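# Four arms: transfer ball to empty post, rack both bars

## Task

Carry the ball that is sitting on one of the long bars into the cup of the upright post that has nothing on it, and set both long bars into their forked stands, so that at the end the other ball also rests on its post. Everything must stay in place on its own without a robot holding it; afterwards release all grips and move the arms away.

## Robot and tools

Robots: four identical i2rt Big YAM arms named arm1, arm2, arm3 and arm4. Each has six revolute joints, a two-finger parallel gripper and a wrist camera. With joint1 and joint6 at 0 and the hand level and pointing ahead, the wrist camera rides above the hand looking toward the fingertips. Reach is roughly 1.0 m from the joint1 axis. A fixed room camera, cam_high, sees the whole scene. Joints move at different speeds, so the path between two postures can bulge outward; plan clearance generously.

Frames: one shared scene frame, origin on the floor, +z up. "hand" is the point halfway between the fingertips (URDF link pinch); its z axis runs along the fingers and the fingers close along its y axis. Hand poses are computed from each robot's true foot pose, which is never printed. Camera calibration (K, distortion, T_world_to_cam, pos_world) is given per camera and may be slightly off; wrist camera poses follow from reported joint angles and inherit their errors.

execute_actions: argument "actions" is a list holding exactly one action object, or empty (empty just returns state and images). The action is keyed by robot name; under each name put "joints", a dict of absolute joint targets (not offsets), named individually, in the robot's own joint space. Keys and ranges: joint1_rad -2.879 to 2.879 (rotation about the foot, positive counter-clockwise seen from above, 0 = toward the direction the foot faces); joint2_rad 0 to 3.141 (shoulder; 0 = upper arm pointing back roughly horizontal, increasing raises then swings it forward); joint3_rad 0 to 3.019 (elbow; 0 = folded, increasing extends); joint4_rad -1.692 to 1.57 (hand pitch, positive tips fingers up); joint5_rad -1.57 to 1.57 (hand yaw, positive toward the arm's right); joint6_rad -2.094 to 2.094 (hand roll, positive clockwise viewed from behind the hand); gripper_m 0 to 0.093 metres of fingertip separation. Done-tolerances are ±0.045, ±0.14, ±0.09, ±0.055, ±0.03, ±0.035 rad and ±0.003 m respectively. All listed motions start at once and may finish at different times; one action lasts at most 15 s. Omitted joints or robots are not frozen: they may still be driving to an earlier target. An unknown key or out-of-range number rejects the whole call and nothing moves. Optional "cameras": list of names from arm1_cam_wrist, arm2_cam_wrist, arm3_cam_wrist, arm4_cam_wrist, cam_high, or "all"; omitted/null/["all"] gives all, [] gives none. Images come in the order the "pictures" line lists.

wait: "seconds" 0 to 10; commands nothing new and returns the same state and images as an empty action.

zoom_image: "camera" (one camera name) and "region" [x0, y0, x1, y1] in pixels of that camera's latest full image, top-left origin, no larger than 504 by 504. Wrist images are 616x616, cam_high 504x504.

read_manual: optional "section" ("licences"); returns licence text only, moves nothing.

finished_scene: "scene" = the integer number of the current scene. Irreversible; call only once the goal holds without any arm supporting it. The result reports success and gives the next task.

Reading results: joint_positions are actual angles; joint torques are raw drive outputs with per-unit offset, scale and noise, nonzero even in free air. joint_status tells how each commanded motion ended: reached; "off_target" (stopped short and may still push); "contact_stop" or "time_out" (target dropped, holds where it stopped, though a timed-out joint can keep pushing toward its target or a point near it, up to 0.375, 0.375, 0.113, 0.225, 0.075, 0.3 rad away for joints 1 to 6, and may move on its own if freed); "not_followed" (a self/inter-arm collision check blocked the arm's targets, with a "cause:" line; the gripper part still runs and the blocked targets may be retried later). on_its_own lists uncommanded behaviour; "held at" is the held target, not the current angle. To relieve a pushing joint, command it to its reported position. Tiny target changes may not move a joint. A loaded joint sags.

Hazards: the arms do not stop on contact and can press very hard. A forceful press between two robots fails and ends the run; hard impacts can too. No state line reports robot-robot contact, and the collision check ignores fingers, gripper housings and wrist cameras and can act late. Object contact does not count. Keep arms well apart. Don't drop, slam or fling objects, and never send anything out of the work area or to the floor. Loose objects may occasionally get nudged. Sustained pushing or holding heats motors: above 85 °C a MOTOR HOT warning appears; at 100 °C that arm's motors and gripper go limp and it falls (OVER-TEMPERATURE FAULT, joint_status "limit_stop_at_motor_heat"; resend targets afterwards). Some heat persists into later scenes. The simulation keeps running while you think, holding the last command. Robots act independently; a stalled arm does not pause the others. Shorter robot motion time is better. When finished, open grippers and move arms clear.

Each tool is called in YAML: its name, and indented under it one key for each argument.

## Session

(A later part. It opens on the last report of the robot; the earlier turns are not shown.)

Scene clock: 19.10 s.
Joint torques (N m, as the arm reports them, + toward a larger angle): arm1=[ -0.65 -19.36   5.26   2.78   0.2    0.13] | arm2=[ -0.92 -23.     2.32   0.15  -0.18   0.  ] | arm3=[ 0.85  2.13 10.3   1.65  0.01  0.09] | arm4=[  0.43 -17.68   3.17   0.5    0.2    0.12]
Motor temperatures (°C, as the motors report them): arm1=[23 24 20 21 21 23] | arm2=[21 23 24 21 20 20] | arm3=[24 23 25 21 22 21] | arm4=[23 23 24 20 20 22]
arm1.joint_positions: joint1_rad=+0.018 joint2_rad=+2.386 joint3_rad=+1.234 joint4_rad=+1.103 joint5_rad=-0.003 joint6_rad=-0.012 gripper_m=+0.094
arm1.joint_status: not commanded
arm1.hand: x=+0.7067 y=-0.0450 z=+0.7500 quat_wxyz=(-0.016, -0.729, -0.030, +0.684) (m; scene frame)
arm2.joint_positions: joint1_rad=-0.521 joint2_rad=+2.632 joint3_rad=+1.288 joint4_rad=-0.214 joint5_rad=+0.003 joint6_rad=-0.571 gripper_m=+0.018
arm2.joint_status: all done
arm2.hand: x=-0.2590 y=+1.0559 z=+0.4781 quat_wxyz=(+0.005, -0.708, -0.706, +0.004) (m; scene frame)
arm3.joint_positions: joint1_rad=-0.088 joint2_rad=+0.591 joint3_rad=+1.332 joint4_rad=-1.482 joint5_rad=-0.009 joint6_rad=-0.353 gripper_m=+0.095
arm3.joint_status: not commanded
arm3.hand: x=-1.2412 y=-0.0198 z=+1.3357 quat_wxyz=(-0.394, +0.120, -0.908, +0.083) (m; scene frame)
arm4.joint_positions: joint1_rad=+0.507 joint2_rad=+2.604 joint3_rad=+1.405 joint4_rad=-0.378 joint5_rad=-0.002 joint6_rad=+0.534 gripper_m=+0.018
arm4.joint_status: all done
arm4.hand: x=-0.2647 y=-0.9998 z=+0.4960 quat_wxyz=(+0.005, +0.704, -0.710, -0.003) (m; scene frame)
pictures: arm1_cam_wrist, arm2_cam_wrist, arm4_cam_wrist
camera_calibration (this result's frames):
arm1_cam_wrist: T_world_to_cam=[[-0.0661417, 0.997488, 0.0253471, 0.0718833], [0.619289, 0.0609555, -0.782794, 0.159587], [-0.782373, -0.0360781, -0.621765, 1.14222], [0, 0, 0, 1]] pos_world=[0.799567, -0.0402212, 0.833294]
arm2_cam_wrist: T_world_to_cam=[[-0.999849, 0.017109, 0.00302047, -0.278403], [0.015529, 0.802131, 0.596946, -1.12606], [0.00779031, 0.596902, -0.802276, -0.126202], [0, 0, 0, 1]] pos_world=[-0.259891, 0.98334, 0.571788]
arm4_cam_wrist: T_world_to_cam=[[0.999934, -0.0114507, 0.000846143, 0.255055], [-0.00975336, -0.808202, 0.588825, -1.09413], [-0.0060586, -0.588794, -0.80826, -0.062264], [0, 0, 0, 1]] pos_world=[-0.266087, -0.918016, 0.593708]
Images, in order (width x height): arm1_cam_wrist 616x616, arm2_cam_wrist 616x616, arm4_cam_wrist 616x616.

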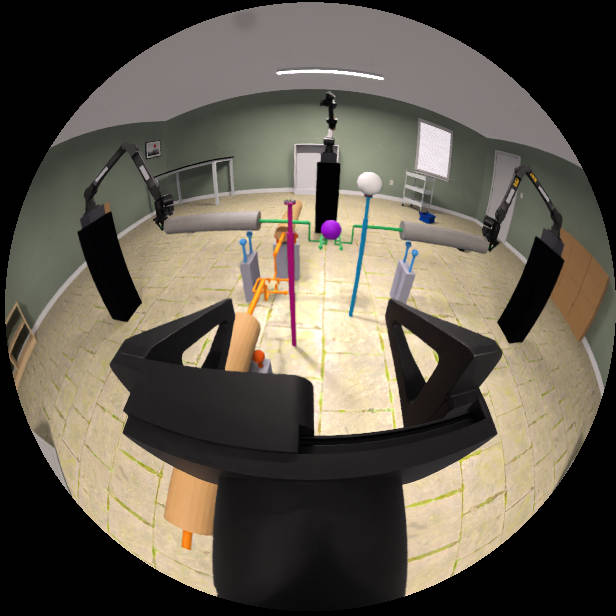

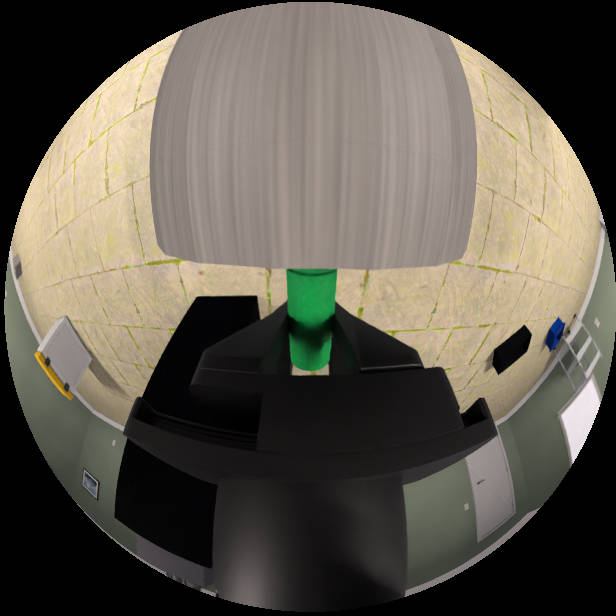

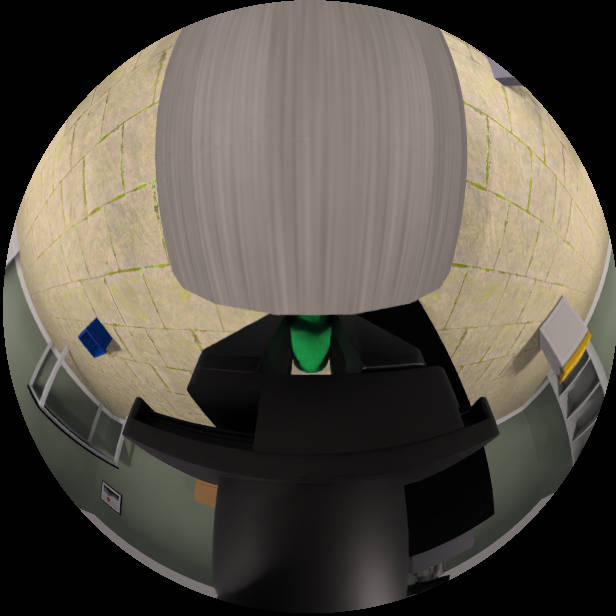

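execute_actions:
  actions:
    - {"arm2":{"joints":{"joint1_rad":-0.480,"joint2_rad":2.410,"joint3_rad":1.277,"joint4_rad":-0.392,"joint6_rad":-0.532}},"arm4":{"joints":{"joint1_rad":0.547,"joint2_rad":2.349,"joint3_rad":1.210,"joint4_rad":-0.416,"joint6_rad":0.580}}}
  cameras: []

execute_actions:
  actions:
    - {"arm2":{"joints":{"joint1_rad":-0.448,"joint2_rad":2.253,"joint3_rad":1.315,"joint4_rad":-0.578,"joint6_rad":-0.500}},"arm4":{"joints":{"joint1_rad":0.590,"joint2_rad":2.115,"joint3_rad":1.062,"joint4_rad":-0.503,"joint6_rad":0.623}}}
  cameras: ["arm1_cam_wrist","cam_high"]

Scene clock: 21.37 s.
Joint torques (N m, as the arm reports them, + toward a larger angle): arm1=[ -0.74 -19.39   5.24   2.8    0.21   0.13] | arm2=[ -0.73 -22.51   3.7    0.16  -0.18   0.01] | arm3=[ 0.85  2.09 10.32  1.67  0.    0.08] | arm4=[  0.17 -15.81   3.9    0.41   0.14   0.08]
Motor temperatures (°C, as the motors report them): arm1=[23 24 20 21 21 23] | arm2=[21 24 23 21 20 20] | arm3=[24 23 25 21 22 21] | arm4=[23 23 24 20 20 22]
arm1.joint_positions: joint1_rad=+0.018 joint2_rad=+2.386 joint3_rad=+1.234 joint4_rad=+1.103 joint5_rad=-0.003 joint6_rad=-0.012 gripper_m=+0.094
arm1.joint_status: not commanded
arm1.hand: x=+0.7067 y=-0.0450 z=+0.7500 quat_wxyz=(-0.016, -0.729, -0.030, +0.684) (m; scene frame)
arm2.joint_positions: joint1_rad=-0.479 joint2_rad=+2.442 joint3_rad=+1.270 joint4_rad=-0.385 joint5_rad=+0.003 joint6_rad=-0.528 gripper_m=+0.018
arm2.joint_status: all done
arm2.hand: x=-0.2584 y=+1.0167 z=+0.5642 quat_wxyz=(+0.005, -0.708, -0.706, +0.004) (m; scene frame)
arm3.joint_positions: joint1_rad=-0.088 joint2_rad=+0.591 joint3_rad=+1.332 joint4_rad=-1.482 joint5_rad=-0.009 joint6_rad=-0.353 gripper_m=+0.095
arm3.joint_status: not commanded
arm3.hand: x=-1.2412 y=-0.0198 z=+1.3357 quat_wxyz=(-0.394, +0.120, -0.908, +0.083) (m; scene frame)
arm4.joint_positions: joint1_rad=+0.551 joint2_rad=+2.374 joint3_rad=+1.202 joint4_rad=-0.412 joint5_rad=+0.000 joint6_rad=+0.583 gripper_m=+0.018
arm4.joint_status: all done
arm4.hand: x=-0.2655 y=-1.0394 z=+0.5784 quat_wxyz=(+0.005, +0.703, -0.712, +0.001) (m; scene frame)
pictures: none
No camera images: the call's "cameras" was empty. Leave "cameras" out to get every camera's image.

Scene clock: 22.40 s.
Joint torques (N m, as the arm reports them, + toward a larger angle): arm1=[ -0.78 -19.29   5.28   2.83   0.21   0.12] | arm2=[ -0.78 -22.21   6.23  -0.06  -0.1   -0.03] | arm3=[ 0.82  1.97 10.33  1.71  0.    0.09] | arm4=[  0.21 -13.97   4.33   0.48   0.17   0.1 ]
Motor temperatures (°C, as the motors report them): arm1=[23 24 20 21 21 23] | arm2=[21 24 24 21 20 20] | arm3=[24 23 25 21 22 21] | arm4=[23 24 24 20 20 22]
arm1.joint_positions: joint1_rad=+0.018 joint2_rad=+2.386 joint3_rad=+1.234 joint4_rad=+1.103 joint5_rad=-0.003 joint6_rad=-0.012 gripper_m=+0.094
arm1.joint_status: not commanded
arm1.hand: x=+0.7067 y=-0.0450 z=+0.7500 quat_wxyz=(-0.016, -0.729, -0.030, +0.684) (m; scene frame)
arm2.joint_positions: joint1_rad=-0.445 joint2_rad=+2.281 joint3_rad=+1.286 joint4_rad=-0.566 joint5_rad=+0.001 joint6_rad=-0.492 gripper_m=+0.018
arm2.joint_status: all done
arm2.hand: x=-0.2544 y=+0.9860 z=+0.6469 quat_wxyz=(+0.004, -0.709, -0.705, +0.002) (m; scene frame)
arm3.joint_positions: joint1_rad=-0.088 joint2_rad=+0.591 joint3_rad=+1.332 joint4_rad=-1.482 joint5_rad=-0.009 joint6_rad=-0.353 gripper_m=+0.095
arm3.joint_status: not commanded
arm3.hand: x=-1.2412 y=-0.0198 z=+1.3357 quat_wxyz=(-0.394, +0.120, -0.908, +0.083) (m; scene frame)
arm4.joint_positions: joint1_rad=+0.589 joint2_rad=+2.132 joint3_rad=+1.058 joint4_rad=-0.500 joint5_rad=+0.000 joint6_rad=+0.622 gripper_m=+0.018
arm4.joint_status: all done
arm4.hand: x=-0.2658 y=-1.0698 z=+0.6651 quat_wxyz=(+0.004, +0.702, -0.712, -0.004) (m; scene frame)
pictures: arm1_cam_wrist, cam_high
camera_calibration (this result's frames):
arm1_cam_wrist: T_world_to_cam=[[-0.0661417, 0.997488, 0.0253471, 0.0718833], [0.619289, 0.0609555, -0.782794, 0.159587], [-0.782373, -0.0360781, -0.621765, 1.14222], [0, 0, 0, 1]] pos_world=[0.799567, -0.0402212, 0.833294]
Images, in order (width x height): arm1_cam_wrist 616x616, cam_high 504x504.

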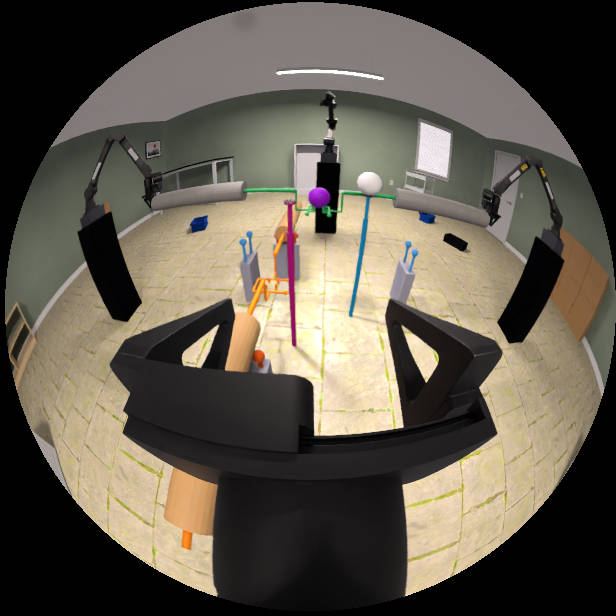

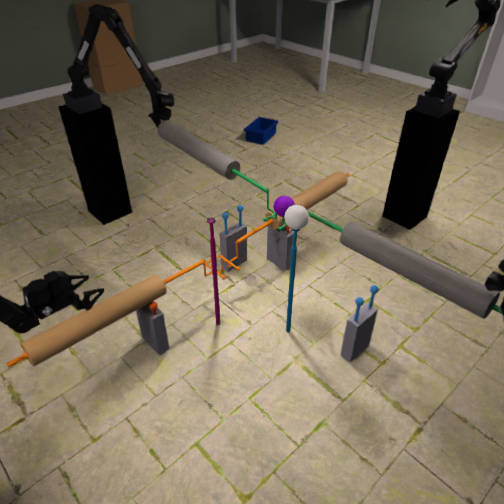

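execute_actions:
  actions:
    - {"arm2":{"joints":{"joint1_rad":-0.428,"joint2_rad":2.131,"joint3_rad":1.412,"joint4_rad":-0.800,"joint6_rad":-0.479}},"arm4":{"joints":{"joint1_rad":0.633,"joint2_rad":1.873,"joint3_rad":0.978,"joint4_rad":-0.668,"joint6_rad":0.663}}}
  cameras: []

execute_actions:
  actions:
    - {"arm2":{"joints":{"joint1_rad":-0.403,"joint2_rad":2.048,"joint3_rad":1.560,"joint4_rad":-1.030,"joint6_rad":-0.454}},"arm4":{"joints":{"joint1_rad":0.685,"joint2_rad":1.638,"joint3_rad":0.958,"joint4_rad":-0.884,"joint6_rad":0.715}}}
  cameras: ["arm1_cam_wrist","cam_high","arm2_cam_wrist"]

Scene clock: 24.03 s.
Joint torques (N m, as the arm reports them, + toward a larger angle): arm1=[ -0.79 -19.29   5.29   2.82   0.2    0.13] | arm2=[ -0.94 -22.94   8.59  -0.38  -0.03  -0.02] | arm3=[ 0.85  1.99 10.29  1.65  0.    0.08] | arm4=[  1.   -12.09   5.03   0.4    0.17   0.11]
Motor temperatures (°C, as the motors report them): arm1=[23 24 20 21 21 23] | arm2=[21 24 24 21 20 20] | arm3=[24 23 25 21 22 21] | arm4=[23 24 24 20 20 22]
arm1.joint_positions: joint1_rad=+0.018 joint2_rad=+2.386 joint3_rad=+1.234 joint4_rad=+1.103 joint5_rad=-0.003 joint6_rad=-0.012 gripper_m=+0.094
arm1.joint_status: not commanded
arm1.hand: x=+0.7067 y=-0.0450 z=+0.7500 quat_wxyz=(-0.016, -0.729, -0.030, +0.684) (m; scene frame)
arm2.joint_positions: joint1_rad=-0.427 joint2_rad=+2.159 joint3_rad=+1.367 joint4_rad=-0.779 joint5_rad=+0.000 joint6_rad=-0.473 gripper_m=+0.018
arm2.joint_status: all done
arm2.hand: x=-0.2571 y=+0.9572 z=+0.7295 quat_wxyz=(+0.005, -0.709, -0.705, -0.003) (m; scene frame)
arm3.joint_positions: joint1_rad=-0.088 joint2_rad=+0.591 joint3_rad=+1.332 joint4_rad=-1.482 joint5_rad=-0.009 joint6_rad=-0.353 gripper_m=+0.095
arm3.joint_status: not commanded
arm3.hand: x=-1.2412 y=-0.0198 z=+1.3357 quat_wxyz=(-0.394, +0.120, -0.908, +0.083) (m; scene frame)
arm4.joint_positions: joint1_rad=+0.628 joint2_rad=+1.884 joint3_rad=+0.979 joint4_rad=-0.664 joint5_rad=-0.001 joint6_rad=+0.660 gripper_m=+0.018
arm4.joint_status: all done
arm4.hand: x=-0.2656 y=-1.0986 z=+0.7551 quat_wxyz=(+0.004, +0.702, -0.712, -0.007) (m; scene frame)
pictures: none
No camera images: the call's "cameras" was empty. Leave "cameras" out to get every camera's image.

Scene clock: 25.13 s.
Joint torques (N m, as the arm reports them, + toward a larger angle): arm1=[ -0.63 -19.37   5.25   2.81   0.2    0.13] | arm2=[ -0.49 -23.87   9.88  -0.8    0.09   0.  ] | arm3=[ 0.81  2.03 10.3   1.64  0.01  0.08] | arm4=[  0.29 -10.77   6.21   0.41   0.05   0.13]
Motor temperatures (°C, as the motors report them): arm1=[23 24 20 21 21 23] | arm2=[21 24 24 21 20 20] | arm3=[24 23 25 21 22 21] | arm4=[23 24 24 20 20 22]
arm1.joint_positions: joint1_rad=+0.018 joint2_rad=+2.386 joint3_rad=+1.234 joint4_rad=+1.103 joint5_rad=-0.003 joint6_rad=-0.012 gripper_m=+0.094
arm1.joint_status: not commanded
arm1.hand: x=+0.7067 y=-0.0450 z=+0.7500 quat_wxyz=(-0.016, -0.729, -0.030, +0.684) (m; scene frame)
arm2.joint_positions: joint1_rad=-0.404 joint2_rad=+2.081 joint3_rad=+1.509 joint4_rad=-0.999 joint5_rad=-0.004 joint6_rad=-0.451 gripper_m=+0.018
arm2.joint_status: all done
arm2.hand: x=-0.2588 y=+0.9230 z=+0.8143 quat_wxyz=(+0.003, -0.709, -0.705, -0.003) (m; scene frame)
arm3.joint_positions: joint1_rad=-0.088 joint2_rad=+0.591 joint3_rad=+1.332 joint4_rad=-1.482 joint5_rad=-0.009 joint6_rad=-0.353 gripper_m=+0.095
arm3.joint_status: not commanded
arm3.hand: x=-1.2412 y=-0.0198 z=+1.3357 quat_wxyz=(-0.394, +0.120, -0.908, +0.083) (m; scene frame)
arm4.joint_positions: joint1_rad=+0.678 joint2_rad=+1.651 joint3_rad=+0.958 joint4_rad=-0.879 joint5_rad=+0.001 joint6_rad=+0.711 gripper_m=+0.018
arm4.joint_status: all done
arm4.hand: x=-0.2648 y=-1.1325 z=+0.8442 quat_wxyz=(+0.003, +0.702, -0.712, -0.005) (m; scene frame)
pictures: arm1_cam_wrist, arm2_cam_wrist, cam_high
camera_calibration (this result's frames):
arm1_cam_wrist: T_world_to_cam=[[-0.0661417, 0.997488, 0.0253471, 0.0718833], [0.619289, 0.0609555, -0.782794, 0.159587], [-0.782373, -0.0360781, -0.621765, 1.14222], [0, 0, 0, 1]] pos_world=[0.799567, -0.0402212, 0.833294]
arm2_cam_wrist: T_world_to_cam=[[-0.999741, 0.020678, -0.0095038, -0.269979], [0.0107761, 0.797966, 0.602606, -1.22221], [0.0200444, 0.602348, -0.797982, 0.217493], [0, 0, 0, 1]] pos_world=[-0.261098, 0.849855, 0.907498]
Images, in order (width x height): arm1_cam_wrist 616x616, arm2_cam_wrist 616x616, cam_high 504x504.

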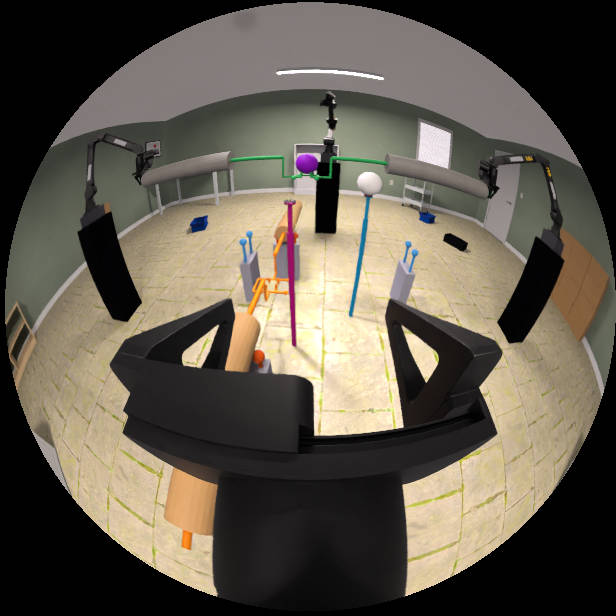

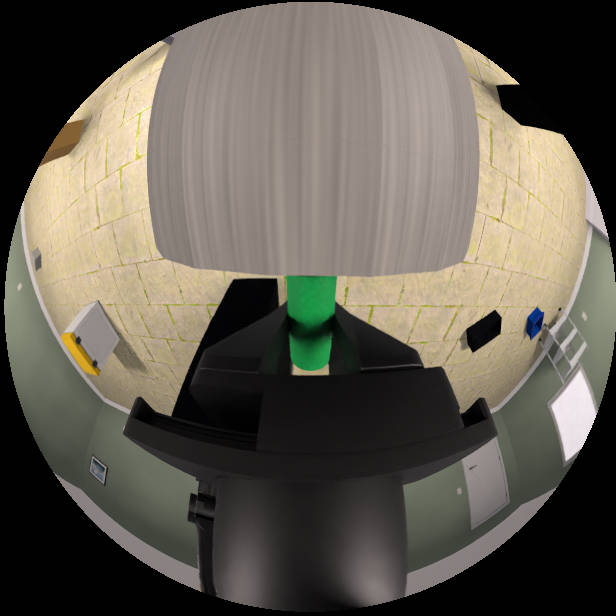

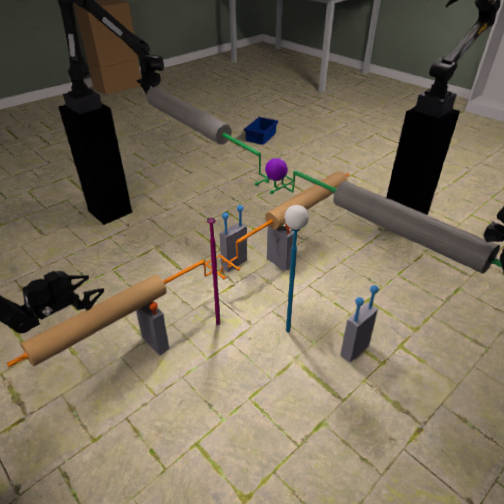

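zoom_image:
  camera: "arm1_cam_wrist"
  region: [210, 130, 420, 230]

Region (210, 130, 420, 230) of arm1_cam_wrist's 616x616 image, scaled by 2.400, with more detail than that image has; it fills the top 240 rows of this view, and the rest is white.

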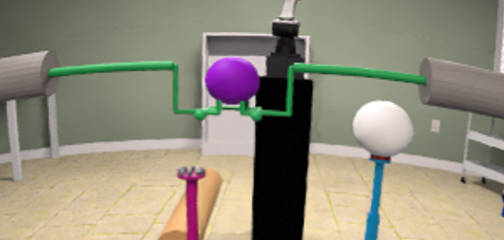

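execute_actions:
  actions:
    - {"arm2":{"joints":{"joint1_rad":-0.188,"joint2_rad":1.950,"joint3_rad":1.395,"joint4_rad":-0.950,"joint6_rad":-0.236}},"arm4":{"joints":{"joint1_rad":0.386,"joint2_rad":1.477,"joint3_rad":0.762,"joint4_rad":-0.840,"joint6_rad":0.412}}}
  cameras: ["arm1_cam_wrist","cam_high"]

Scene clock: 27.13 s.
Joint torques (N m, as the arm reports them, + toward a larger angle): arm1=[ -0.65 -19.21   5.27   2.82   0.2    0.14] | arm2=[ -1.14 -23.54   8.05   0.47   0.09  -0.06] | arm3=[ 0.79  2.12 10.32  1.65  0.    0.07] | arm4=[ 0.75 -8.19  6.92  0.36 -0.21  0.07]
Motor temperatures (°C, as the motors report them): arm1=[23 24 20 21 21 23] | arm2=[21 24 24 21 20 20] | arm3=[24 23 25 21 22 21] | arm4=[23 24 24 20 20 22]
arm1.joint_positions: joint1_rad=+0.018 joint2_rad=+2.386 joint3_rad=+1.234 joint4_rad=+1.103 joint5_rad=-0.003 joint6_rad=-0.012 gripper_m=+0.094
arm1.joint_status: not commanded
arm1.hand: x=+0.7067 y=-0.0450 z=+0.7500 quat_wxyz=(-0.016, -0.729, -0.030, +0.684) (m; scene frame)
arm2.joint_positions: joint1_rad=-0.179 joint2_rad=+1.999 joint3_rad=+1.368 joint4_rad=-0.953 joint5_rad=-0.003 joint6_rad=-0.225 gripper_m=+0.018
arm2.joint_status: all done
arm2.hand: x=-0.1252 y=+0.9185 z=+0.8144 quat_wxyz=(+0.007, -0.710, -0.705, -0.009) (m; scene frame)
arm3.joint_positions: joint1_rad=-0.088 joint2_rad=+0.591 joint3_rad=+1.332 joint4_rad=-1.482 joint5_rad=-0.009 joint6_rad=-0.353 gripper_m=+0.095
arm3.joint_status: not commanded
arm3.hand: x=-1.2412 y=-0.0198 z=+1.3357 quat_wxyz=(-0.394, +0.120, -0.908, +0.083) (m; scene frame)
arm4.joint_positions: joint1_rad=+0.380 joint2_rad=+1.496 joint3_rad=+0.747 joint4_rad=-0.835 joint5_rad=+0.009 joint6_rad=+0.415 gripper_m=+0.018
arm4.joint_status: all done
arm4.hand: x=-0.1292 y=-1.1379 z=+0.8369 quat_wxyz=(+0.002, +0.701, -0.713, +0.002) (m; scene frame)
pictures: arm1_cam_wrist, cam_high
camera_calibration (this result's frames):
arm1_cam_wrist: T_world_to_cam=[[-0.0661417, 0.997488, 0.0253471, 0.0718833], [0.619289, 0.0609555, -0.782794, 0.159587], [-0.782373, -0.0360781, -0.621765, 1.14222], [0, 0, 0, 1]] pos_world=[0.799567, -0.0402212, 0.833294]
Images, in order (width x height): arm1_cam_wrist 616x616, cam_high 504x504.

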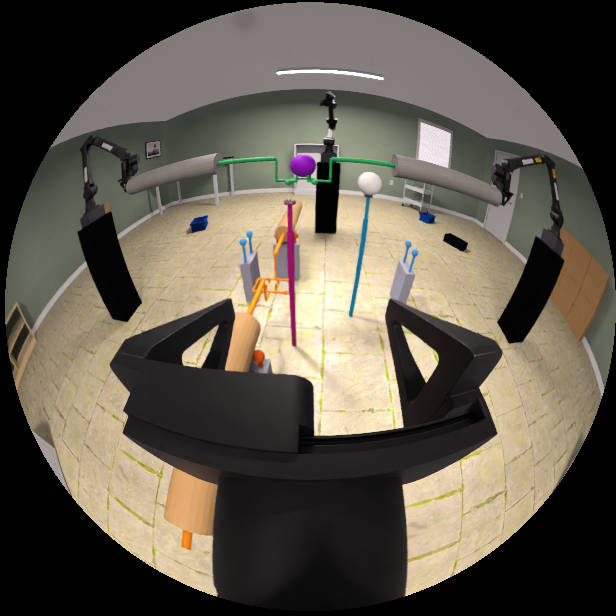

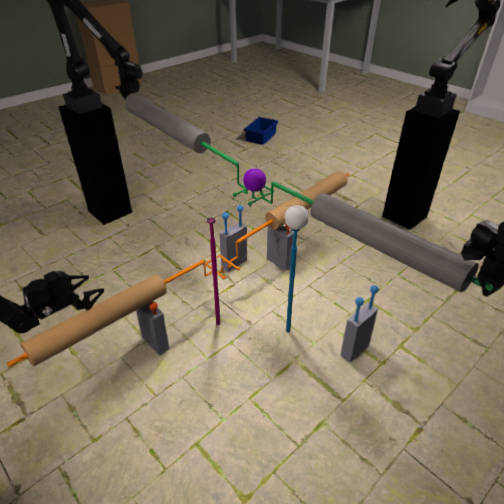

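zoom_image:
  camera: "arm1_cam_wrist"
  region: [210, 130, 420, 230]

Region (210, 130, 420, 230) of arm1_cam_wrist's 616x616 image, scaled by 2.400, with more detail than that image has; it fills the top 240 rows of this view, and the rest is white.

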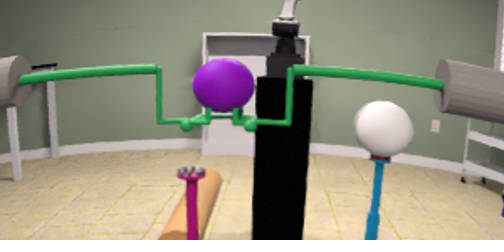

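execute_actions:
  actions:
    - {"arm2":{"joints":{"joint1_rad":0.046,"joint2_rad":1.900,"joint3_rad":1.338,"joint4_rad":-0.928,"joint6_rad":0.0}},"arm4":{"joints":{"joint1_rad":0.002,"joint2_rad":1.395,"joint3_rad":0.688,"joint4_rad":-0.840,"joint6_rad":0.020}}}
  cameras: ["cam_high"]

Scene clock: 28.77 s.
Joint torques (N m, as the arm reports them, + toward a larger angle): arm1=[ -0.68 -19.33   5.28   2.79   0.21   0.13] | arm2=[ -1.46 -22.81   7.9    0.36   0.02  -0.09] | arm3=[ 0.81  2.05 10.32  1.68  0.    0.08] | arm4=[ 0.66 -7.58  6.67  0.53 -0.16 -0.02]
Motor temperatures (°C, as the motors report them): arm1=[23 24 20 21 21 23] | arm2=[21 24 24 21 20 20] | arm3=[24 23 25 21 22 21] | arm4=[23 24 24 20 20 22]
arm1.joint_positions: joint1_rad=+0.018 joint2_rad=+2.386 joint3_rad=+1.234 joint4_rad=+1.103 joint5_rad=-0.003 joint6_rad=-0.012 gripper_m=+0.094
arm1.joint_status: not commanded
arm1.hand: x=+0.7067 y=-0.0450 z=+0.7500 quat_wxyz=(-0.016, -0.729, -0.030, +0.684) (m; scene frame)
arm2.joint_positions: joint1_rad=+0.054 joint2_rad=+1.952 joint3_rad=+1.312 joint4_rad=-0.927 joint5_rad=+0.000 joint6_rad=+0.010 gripper_m=+0.018
arm2.joint_status: all done
arm2.hand: x=+0.0004 y=+0.9171 z=+0.8209 quat_wxyz=(+0.003, -0.710, -0.704, -0.002) (m; scene frame)
arm3.joint_positions: joint1_rad=-0.088 joint2_rad=+0.591 joint3_rad=+1.332 joint4_rad=-1.482 joint5_rad=-0.009 joint6_rad=-0.353 gripper_m=+0.095
arm3.joint_status: not commanded
arm3.hand: x=-1.2412 y=-0.0198 z=+1.3357 quat_wxyz=(-0.394, +0.120, -0.908, +0.083) (m; scene frame)
arm4.joint_positions: joint1_rad=-0.002 joint2_rad=+1.419 joint3_rad=+0.678 joint4_rad=-0.840 joint5_rad=+0.006 joint6_rad=+0.033 gripper_m=+0.018
arm4.joint_status: all done
arm4.hand: x=-0.0035 y=-1.1389 z=+0.8394 quat_wxyz=(+0.005, +0.701, -0.713, +0.000) (m; scene frame)
pictures: cam_high
Images, in order (width x height): cam_high 504x504.

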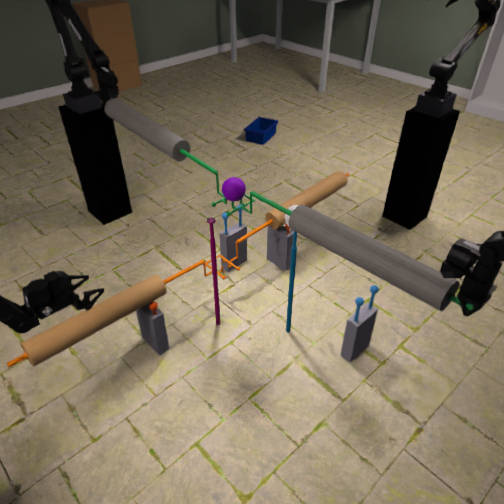

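execute_actions:
  actions:
    - {"arm2":{"joints":{"joint1_rad":0.276,"joint2_rad":1.945,"joint3_rad":1.405,"joint4_rad":-0.960,"joint6_rad":0.228}},"arm4":{"joints":{"joint1_rad":-0.385,"joint2_rad":1.455,"joint3_rad":0.752,"joint4_rad":-0.845,"joint6_rad":-0.368}}}

Scene clock: 30.33 s.
Joint torques (N m, as the arm reports them, + toward a larger angle): arm1=[ -0.58 -19.32   5.29   2.77   0.2    0.13] | arm2=[ -0.84 -22.24   9.31  -0.24  -0.1   -0.06] | arm3=[ 0.75  2.13 10.31  1.7   0.    0.09] | arm4=[ 0.3  -6.8   8.09  0.14 -0.21 -0.08]
Motor temperatures (°C, as the motors report them): arm1=[23 24 20 21 21 23] | arm2=[21 24 25 21 20 20] | arm3=[24 23 25 21 22 21] | arm4=[23 24 24 20 20 22]
arm1.joint_positions: joint1_rad=+0.018 joint2_rad=+2.386 joint3_rad=+1.234 joint4_rad=+1.103 joint5_rad=-0.003 joint6_rad=-0.012 gripper_m=+0.094
arm1.joint_status: not commanded
arm1.hand: x=+0.7067 y=-0.0450 z=+0.7500 quat_wxyz=(-0.016, -0.729, -0.030, +0.684) (m; scene frame)
arm2.joint_positions: joint1_rad=+0.280 joint2_rad=+1.979 joint3_rad=+1.363 joint4_rad=-0.943 joint5_rad=+0.003 joint6_rad=+0.238 gripper_m=+0.018
arm2.joint_status: all done
arm2.hand: x=+0.1233 y=+0.9150 z=+0.8224 quat_wxyz=(+0.001, -0.711, -0.704, +0.002) (m; scene frame)
arm3.joint_positions: joint1_rad=-0.088 joint2_rad=+0.591 joint3_rad=+1.332 joint4_rad=-1.482 joint5_rad=-0.009 joint6_rad=-0.353 gripper_m=+0.095
arm3.joint_status: not commanded
arm3.hand: x=-1.2412 y=-0.0198 z=+1.3357 quat_wxyz=(-0.394, +0.120, -0.908, +0.083) (m; scene frame)
arm4.joint_positions: joint1_rad=-0.385 joint2_rad=+1.460 joint3_rad=+0.722 joint4_rad=-0.833 joint5_rad=+0.006 joint6_rad=-0.350 gripper_m=+0.018
arm4.joint_status: all done
arm4.hand: x=+0.1198 y=-1.1428 z=+0.8376 quat_wxyz=(+0.003, +0.701, -0.713, -0.003) (m; scene frame)
pictures: arm1_cam_wrist, arm2_cam_wrist, arm3_cam_wrist, arm4_cam_wrist, cam_high
camera_calibration (this result's frames):
arm1_cam_wrist: T_world_to_cam=[[-0.0661417, 0.997488, 0.0253471, 0.0718833], [0.619289, 0.0609555, -0.782794, 0.159587], [-0.782373, -0.0360781, -0.621765, 1.14222], [0, 0, 0, 1]] pos_world=[0.799567, -0.0402212, 0.833294]
arm2_cam_wrist: T_world_to_cam=[[-0.999673, 0.0247651, -0.00636221, 0.105898], [0.0161349, 0.804008, 0.5944, -1.22427], [0.0198356, 0.594103, -0.804145, 0.233746], [0, 0, 0, 1]] pos_world=[0.12098, 0.842828, 0.916342]
arm4_cam_wrist: T_world_to_cam=[[0.999798, -0.0194957, 0.0049287, -0.143918], [-0.0186805, -0.809707, 0.586536, -1.4058], [-0.00744415, -0.58651, -0.809908, 0.13617], [0, 0, 0, 1]] pos_world=[0.118641, -1.06122, 0.935545]
Images, in order (width x height): arm1_cam_wrist 616x616, arm2_cam_wrist 616x616, arm3_cam_wrist 616x616, arm4_cam_wrist 616x616, cam_high 504x504.

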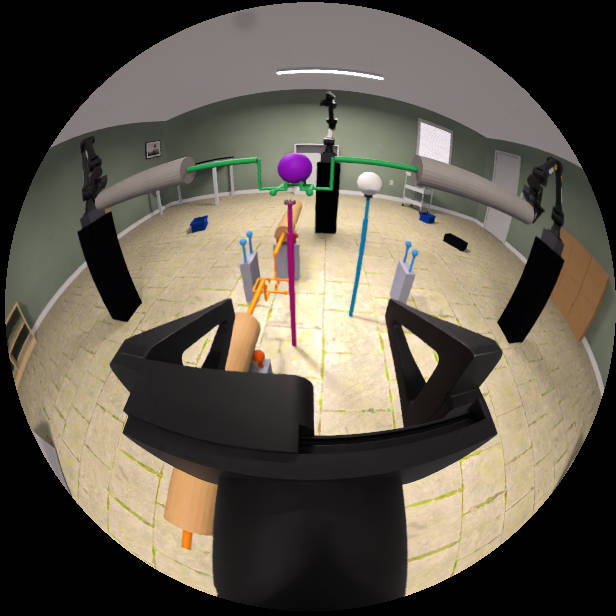

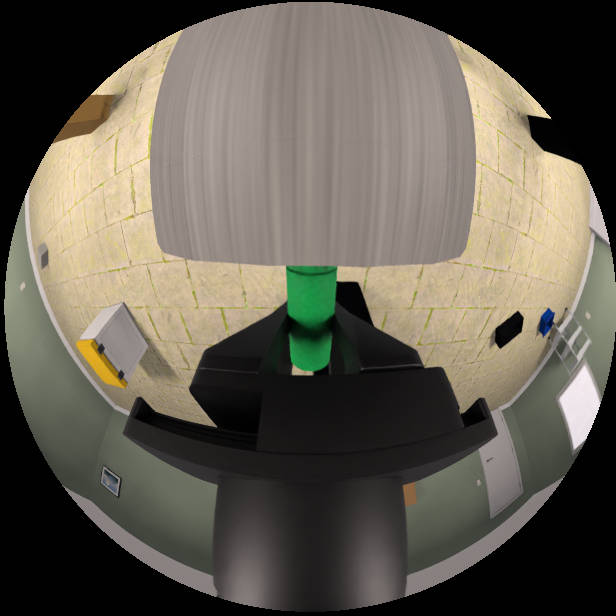

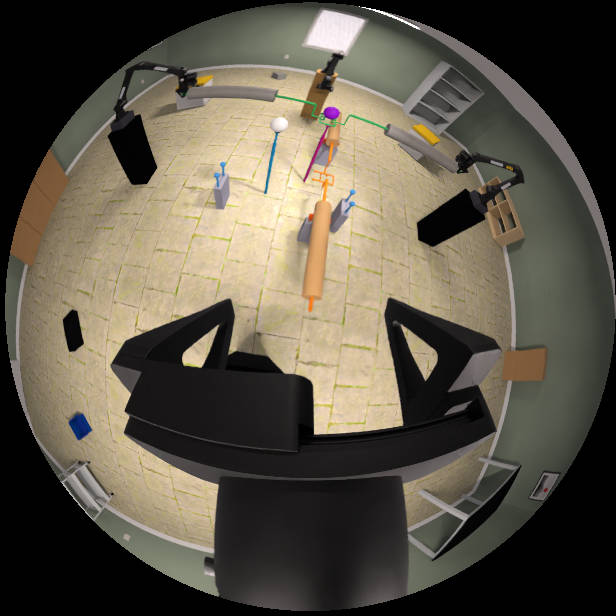

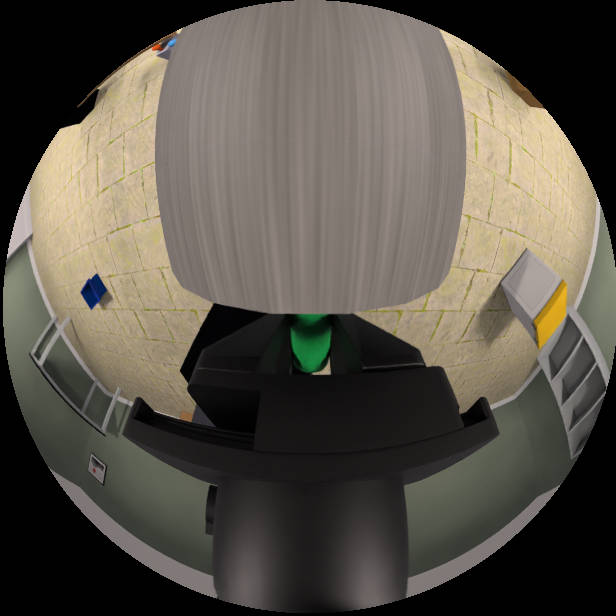

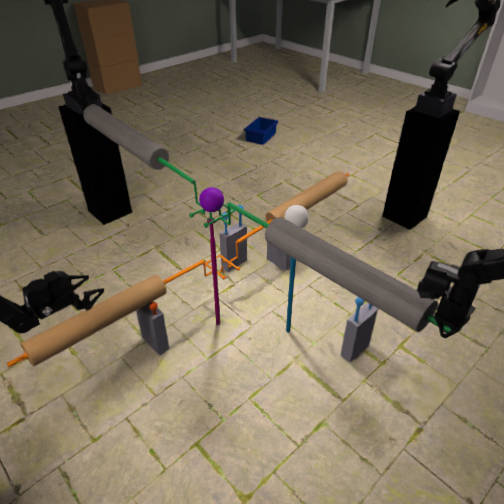

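zoom_image:
  camera: "arm1_cam_wrist"
  region: [240, 140, 350, 230]

zoom_image:
  camera: "cam_high"
  region: [170, 170, 260, 260]

Region (240, 140, 350, 230) of arm1_cam_wrist's 616x616 image, scaled by 4.582, with more detail than that image has; it fills the top 412 rows of this view, and the rest is white.

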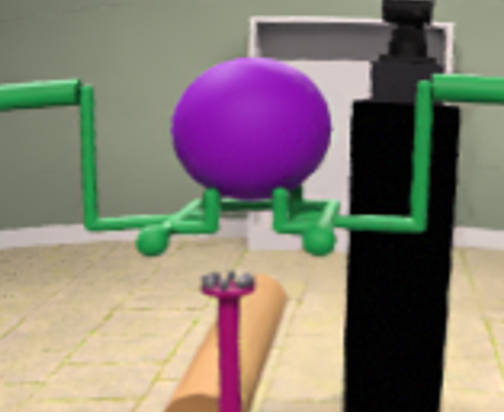

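Region (170, 170, 260, 260) of cam_high's 504x504 image, scaled by 5.600, with more detail than that image has.

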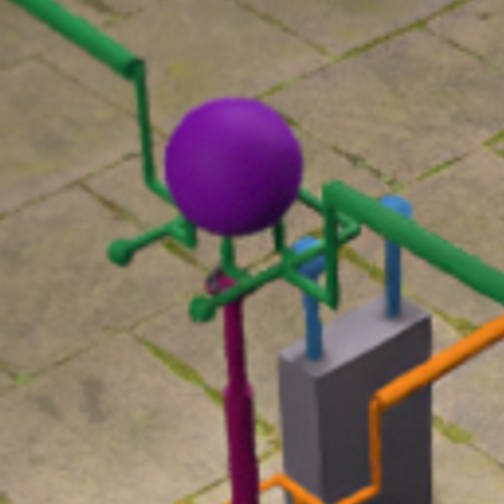

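execute_actions:
  actions:
    - {"arm2":{"joints":{"joint1_rad":0.254,"joint2_rad":2.011,"joint3_rad":1.457,"joint4_rad":-0.930,"joint6_rad":0.215}},"arm4":{"joints":{"joint1_rad":-0.400,"joint2_rad":1.457,"joint3_rad":0.661,"joint4_rad":-0.752,"joint6_rad":-0.372}}}
  cameras: ["arm1_cam_wrist","cam_high"]

zoom_image:
  camera: "arm1_cam_wrist"
  region: [240, 140, 350, 230]

zoom_image:
  camera: "cam_high"
  region: [170, 170, 260, 260]

Scene clock: 32.37 s.
Joint torques (N m, as the arm reports them, + toward a larger angle): arm1=[ -0.65 -19.25   5.27   2.81   0.21   0.13] | arm2=[ -1.27 -22.78   9.94   0.21  -0.12  -0.01] | arm3=[ 0.74  2.22 10.3   1.66  0.    0.08] | arm4=[-0.14 -7.36  5.51  0.83 -0.19 -0.03]
Motor temperatures (°C, as the motors report them): arm1=[23 24 20 21 21 23] | arm2=[21 24 25 21 20 20] | arm3=[24 23 25 21 22 21] | arm4=[23 23 25 20 21 22]
arm1.joint_positions: joint1_rad=+0.018 joint2_rad=+2.386 joint3_rad=+1.234 joint4_rad=+1.103 joint5_rad=-0.003 joint6_rad=-0.012 gripper_m=+0.094
arm1.joint_status: not commanded
arm1.hand: x=+0.7067 y=-0.0450 z=+0.7500 quat_wxyz=(-0.016, -0.729, -0.030, +0.684) (m; scene frame)
arm2.joint_positions: joint1_rad=+0.261 joint2_rad=+2.047 joint3_rad=+1.400 joint4_rad=-0.927 joint5_rad=+0.003 joint6_rad=+0.219 gripper_m=+0.018
arm2.joint_status: all done
arm2.hand: x=+0.1149 y=+0.9024 z=+0.7975 quat_wxyz=(+0.007, -0.711, -0.703, -0.002) (m; scene frame)
arm3.joint_positions: joint1_rad=-0.088 joint2_rad=+0.591 joint3_rad=+1.332 joint4_rad=-1.482 joint5_rad=-0.009 joint6_rad=-0.353 gripper_m=+0.095
arm3.joint_status: not commanded
arm3.hand: x=-1.2412 y=-0.0198 z=+1.3357 quat_wxyz=(-0.394, +0.120, -0.908, +0.083) (m; scene frame)
arm4.joint_positions: joint1_rad=-0.391 joint2_rad=+1.469 joint3_rad=+0.662 joint4_rad=-0.759 joint5_rad=+0.006 joint6_rad=-0.358 gripper_m=+0.018
arm4.joint_status: all done
arm4.hand: x=+0.1164 y=-1.1559 z=+0.8189 quat_wxyz=(+0.000, +0.702, -0.712, -0.004) (m; scene frame)
pictures: arm1_cam_wrist, cam_high
camera_calibration (this result's frames):
arm1_cam_wrist: T_world_to_cam=[[-0.0661417, 0.997488, 0.0253471, 0.0718833], [0.619289, 0.0609555, -0.782794, 0.159587], [-0.782373, -0.0360781, -0.621765, 1.14222], [0, 0, 0, 1]] pos_world=[0.799567, -0.0402212, 0.833294]
Images, in order (width x height): arm1_cam_wrist 616x616, cam_high 504x504.

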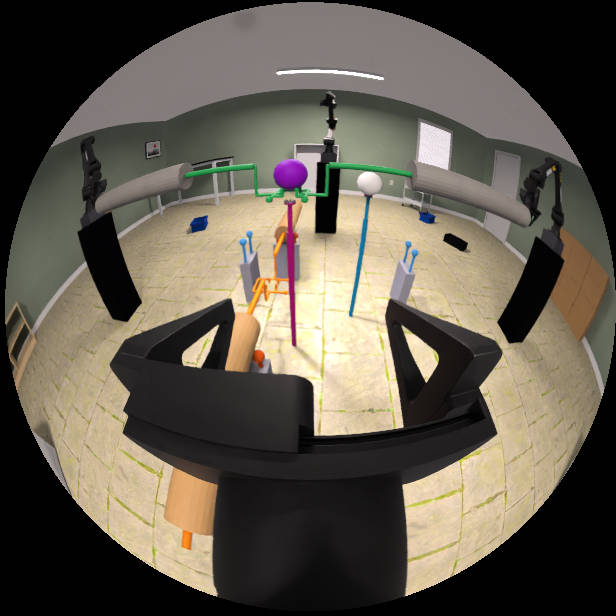

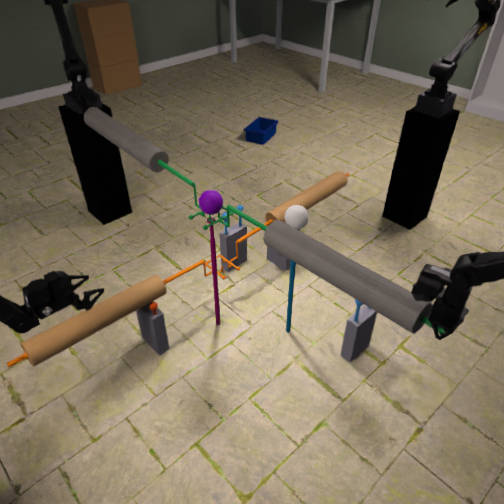

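Region (240, 140, 350, 230) of arm1_cam_wrist's 616x616 image, scaled by 4.582, with more detail than that image has; it fills the top 412 rows of this view, and the rest is white.

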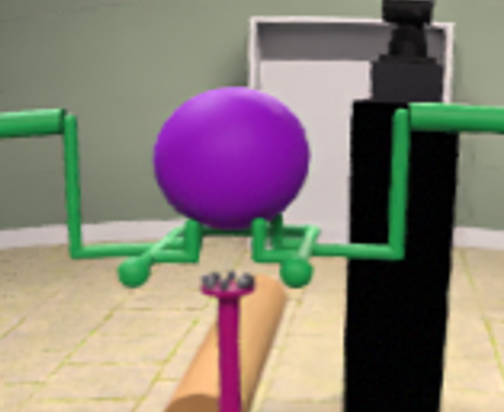

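Region (170, 170, 260, 260) of cam_high's 504x504 image, scaled by 5.600, with more detail than that image has.

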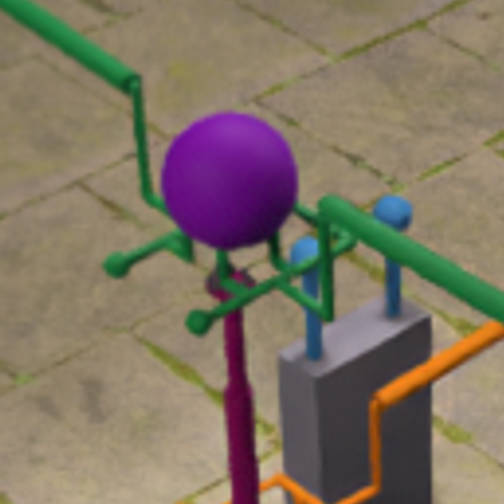

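execute_actions:
  actions:
    - {"arm2":{"joints":{"joint1_rad":0.275,"joint6_rad":0.232}},"arm4":{"joints":{"joint1_rad":-0.412,"joint6_rad":-0.382}}}
  cameras: ["arm1_cam_wrist","cam_high"]

zoom_image:
  camera: "arm1_cam_wrist"
  region: [240, 140, 350, 230]

zoom_image:
  camera: "cam_high"
  region: [170, 170, 260, 260]

Scene clock: 34.63 s.
Joint torques (N m, as the arm reports them, + toward a larger angle): arm1=[ -0.67 -19.48   5.26   2.81   0.2    0.12] | arm2=[  0.47 -22.6   10.02   0.25  -0.12   0.15] | arm3=[ 0.95  2.17 10.31  1.63  0.01  0.08] | arm4=[-0.39 -6.98  5.48  0.73 -0.2  -0.03]
Motor temperatures (°C, as the motors report them): arm1=[23 24 21 21 21 23] | arm2=[21 25 25 21 20 20] | arm3=[24 23 25 21 22 21] | arm4=[23 23 25 20 21 22]
arm1.joint_positions: joint1_rad=+0.018 joint2_rad=+2.386 joint3_rad=+1.234 joint4_rad=+1.103 joint5_rad=-0.003 joint6_rad=-0.012 gripper_m=+0.094
arm1.joint_status: not commanded
arm1.hand: x=+0.7067 y=-0.0450 z=+0.7500 quat_wxyz=(-0.016, -0.729, -0.030, +0.684) (m; scene frame)
arm2.joint_positions: joint1_rad=+0.261 joint2_rad=+2.047 joint3_rad=+1.400 joint4_rad=-0.927 joint5_rad=+0.003 joint6_rad=+0.219 gripper_m=+0.018
arm2.joint_status: all done
arm2.hand: x=+0.1149 y=+0.9024 z=+0.7975 quat_wxyz=(+0.007, -0.711, -0.704, -0.002) (m; scene frame)
arm3.joint_positions: joint1_rad=-0.088 joint2_rad=+0.591 joint3_rad=+1.332 joint4_rad=-1.482 joint5_rad=-0.009 joint6_rad=-0.353 gripper_m=+0.095
arm3.joint_status: not commanded
arm3.hand: x=-1.2412 y=-0.0198 z=+1.3357 quat_wxyz=(-0.394, +0.120, -0.908, +0.083) (m; scene frame)
arm4.joint_positions: joint1_rad=-0.401 joint2_rad=+1.469 joint3_rad=+0.662 joint4_rad=-0.757 joint5_rad=+0.006 joint6_rad=-0.368 gripper_m=+0.018
arm4.joint_status: all done
arm4.hand: x=+0.1194 y=-1.1565 z=+0.8188 quat_wxyz=(-0.001, +0.702, -0.712, -0.005) (m; scene frame)
pictures: arm1_cam_wrist, cam_high
camera_calibration (this result's frames):
arm1_cam_wrist: T_world_to_cam=[[-0.0661417, 0.997488, 0.0253471, 0.0718833], [0.619289, 0.0609555, -0.782794, 0.159587], [-0.782373, -0.0360781, -0.621765, 1.14222], [0, 0, 0, 1]] pos_world=[0.799567, -0.0402212, 0.833294]
Images, in order (width x height): arm1_cam_wrist 616x616, cam_high 504x504.

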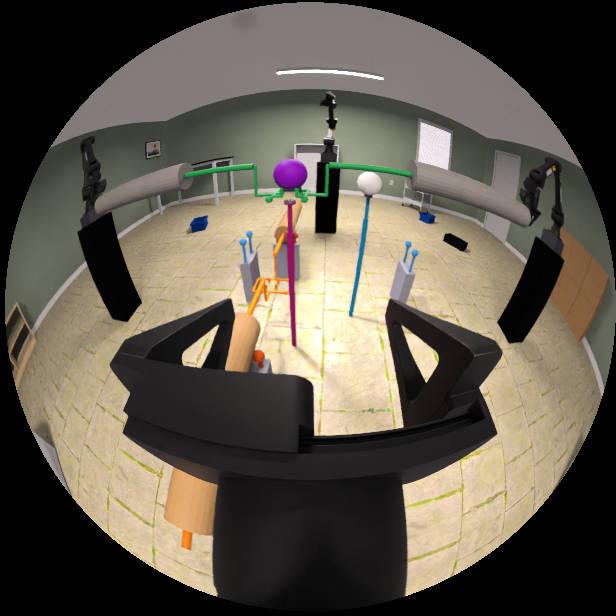

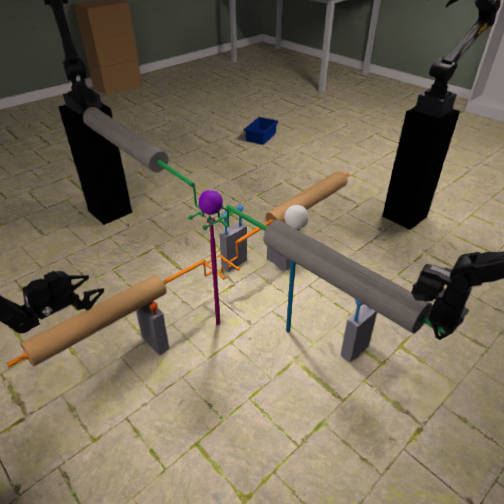

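Region (240, 140, 350, 230) of arm1_cam_wrist's 616x616 image, scaled by 4.582, with more detail than that image has; it fills the top 412 rows of this view, and the rest is white.

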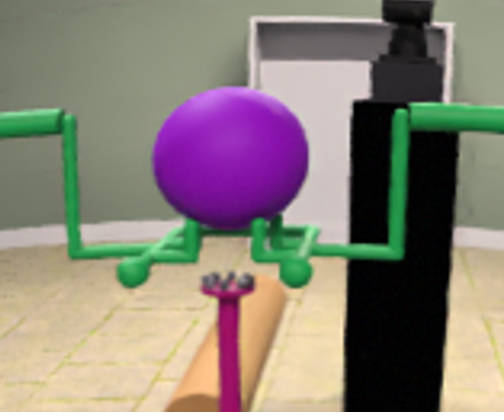

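Region (170, 170, 260, 260) of cam_high's 504x504 image, scaled by 5.600, with more detail than that image has.

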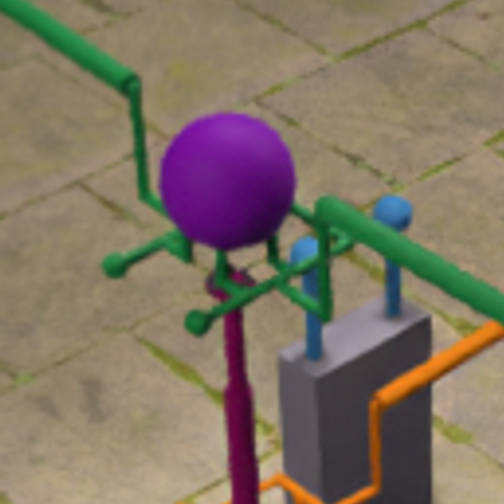

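execute_actions:
  actions:
    - {"arm2":{"joints":{"joint1_rad":0.284,"joint2_rad":2.048,"joint3_rad":1.445,"joint4_rad":-0.880,"joint6_rad":0.236}},"arm4":{"joints":{"joint1_rad":-0.408,"joint2_rad":1.508,"joint3_rad":0.643,"joint4_rad":-0.682,"joint6_rad":-0.378}}}
  cameras: ["arm1_cam_wrist","cam_high"]

zoom_image:
  camera: "arm1_cam_wrist"
  region: [240, 140, 350, 230]

zoom_image:
  camera: "cam_high"
  region: [170, 170, 260, 260]

Scene clock: 35.97 s.
Joint torques (N m, as the arm reports them, + toward a larger angle): arm1=[ -0.69 -19.46   5.25   2.79   0.2    0.13] | arm2=[  0.62 -22.92   9.11   0.69  -0.12   0.11] | arm3=[ 0.93  2.11 10.33  1.69  0.    0.08] | arm4=[ 0.06 -7.12  5.17  0.83 -0.2   0.  ]
Motor temperatures (°C, as the motors report them): arm1=[23 24 21 21 21 23] | arm2=[21 25 26 21 20 20] | arm3=[24 23 25 21 22 21] | arm4=[23 23 25 20 21 22]
arm1.joint_positions: joint1_rad=+0.018 joint2_rad=+2.386 joint3_rad=+1.234 joint4_rad=+1.103 joint5_rad=-0.003 joint6_rad=-0.012 gripper_m=+0.094
arm1.joint_status: not commanded
arm1.hand: x=+0.7067 y=-0.0450 z=+0.7500 quat_wxyz=(-0.016, -0.729, -0.030, +0.684) (m; scene frame)
arm2.joint_positions: joint1_rad=+0.268 joint2_rad=+2.084 joint3_rad=+1.400 joint4_rad=-0.888 joint5_rad=+0.003 joint6_rad=+0.227 gripper_m=+0.018
arm2.joint_status: all done
arm2.hand: x=+0.1195 y=+0.9007 z=+0.7774 quat_wxyz=(+0.006, -0.711, -0.703, -0.002) (m; scene frame)
arm3.joint_positions: joint1_rad=-0.088 joint2_rad=+0.591 joint3_rad=+1.332 joint4_rad=-1.482 joint5_rad=-0.009 joint6_rad=-0.353 gripper_m=+0.095
arm3.joint_status: not commanded
arm3.hand: x=-1.2412 y=-0.0198 z=+1.3357 quat_wxyz=(-0.394, +0.120, -0.908, +0.083) (m; scene frame)
arm4.joint_positions: joint1_rad=-0.401 joint2_rad=+1.522 joint3_rad=+0.643 joint4_rad=-0.689 joint5_rad=+0.006 joint6_rad=-0.368 gripper_m=+0.018
arm4.joint_status: all done
arm4.hand: x=+0.1186 y=-1.1576 z=+0.7982 quat_wxyz=(+0.001, +0.702, -0.712, -0.004) (m; scene frame)
pictures: arm1_cam_wrist, cam_high
camera_calibration (this result's frames):
arm1_cam_wrist: T_world_to_cam=[[-0.0661417, 0.997488, 0.0253471, 0.0718833], [0.619289, 0.0609555, -0.782794, 0.159587], [-0.782373, -0.0360781, -0.621765, 1.14222], [0, 0, 0, 1]] pos_world=[0.799567, -0.0402212, 0.833294]
Images, in order (width x height): arm1_cam_wrist 616x616, cam_high 504x504.

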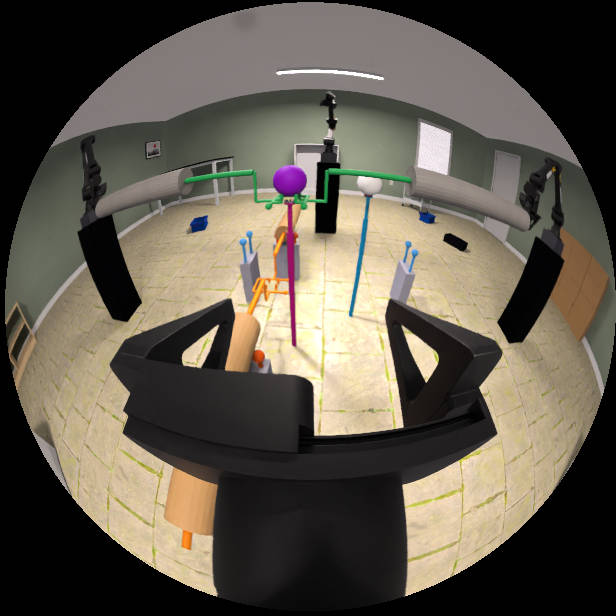

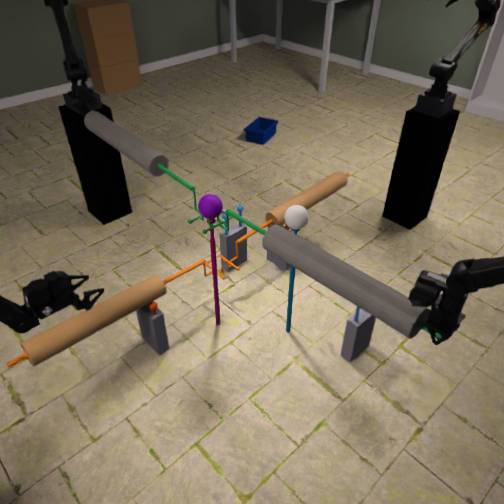

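Region (240, 140, 350, 230) of arm1_cam_wrist's 616x616 image, scaled by 4.582, with more detail than that image has; it fills the top 412 rows of this view, and the rest is white.

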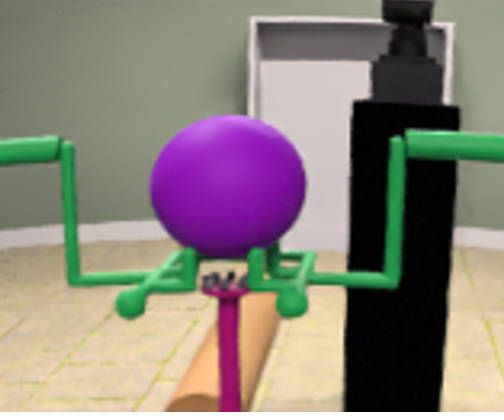

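Region (170, 170, 260, 260) of cam_high's 504x504 image, scaled by 5.600, with more detail than that image has.

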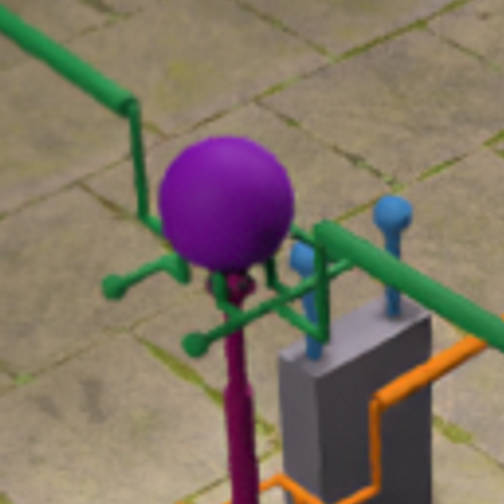

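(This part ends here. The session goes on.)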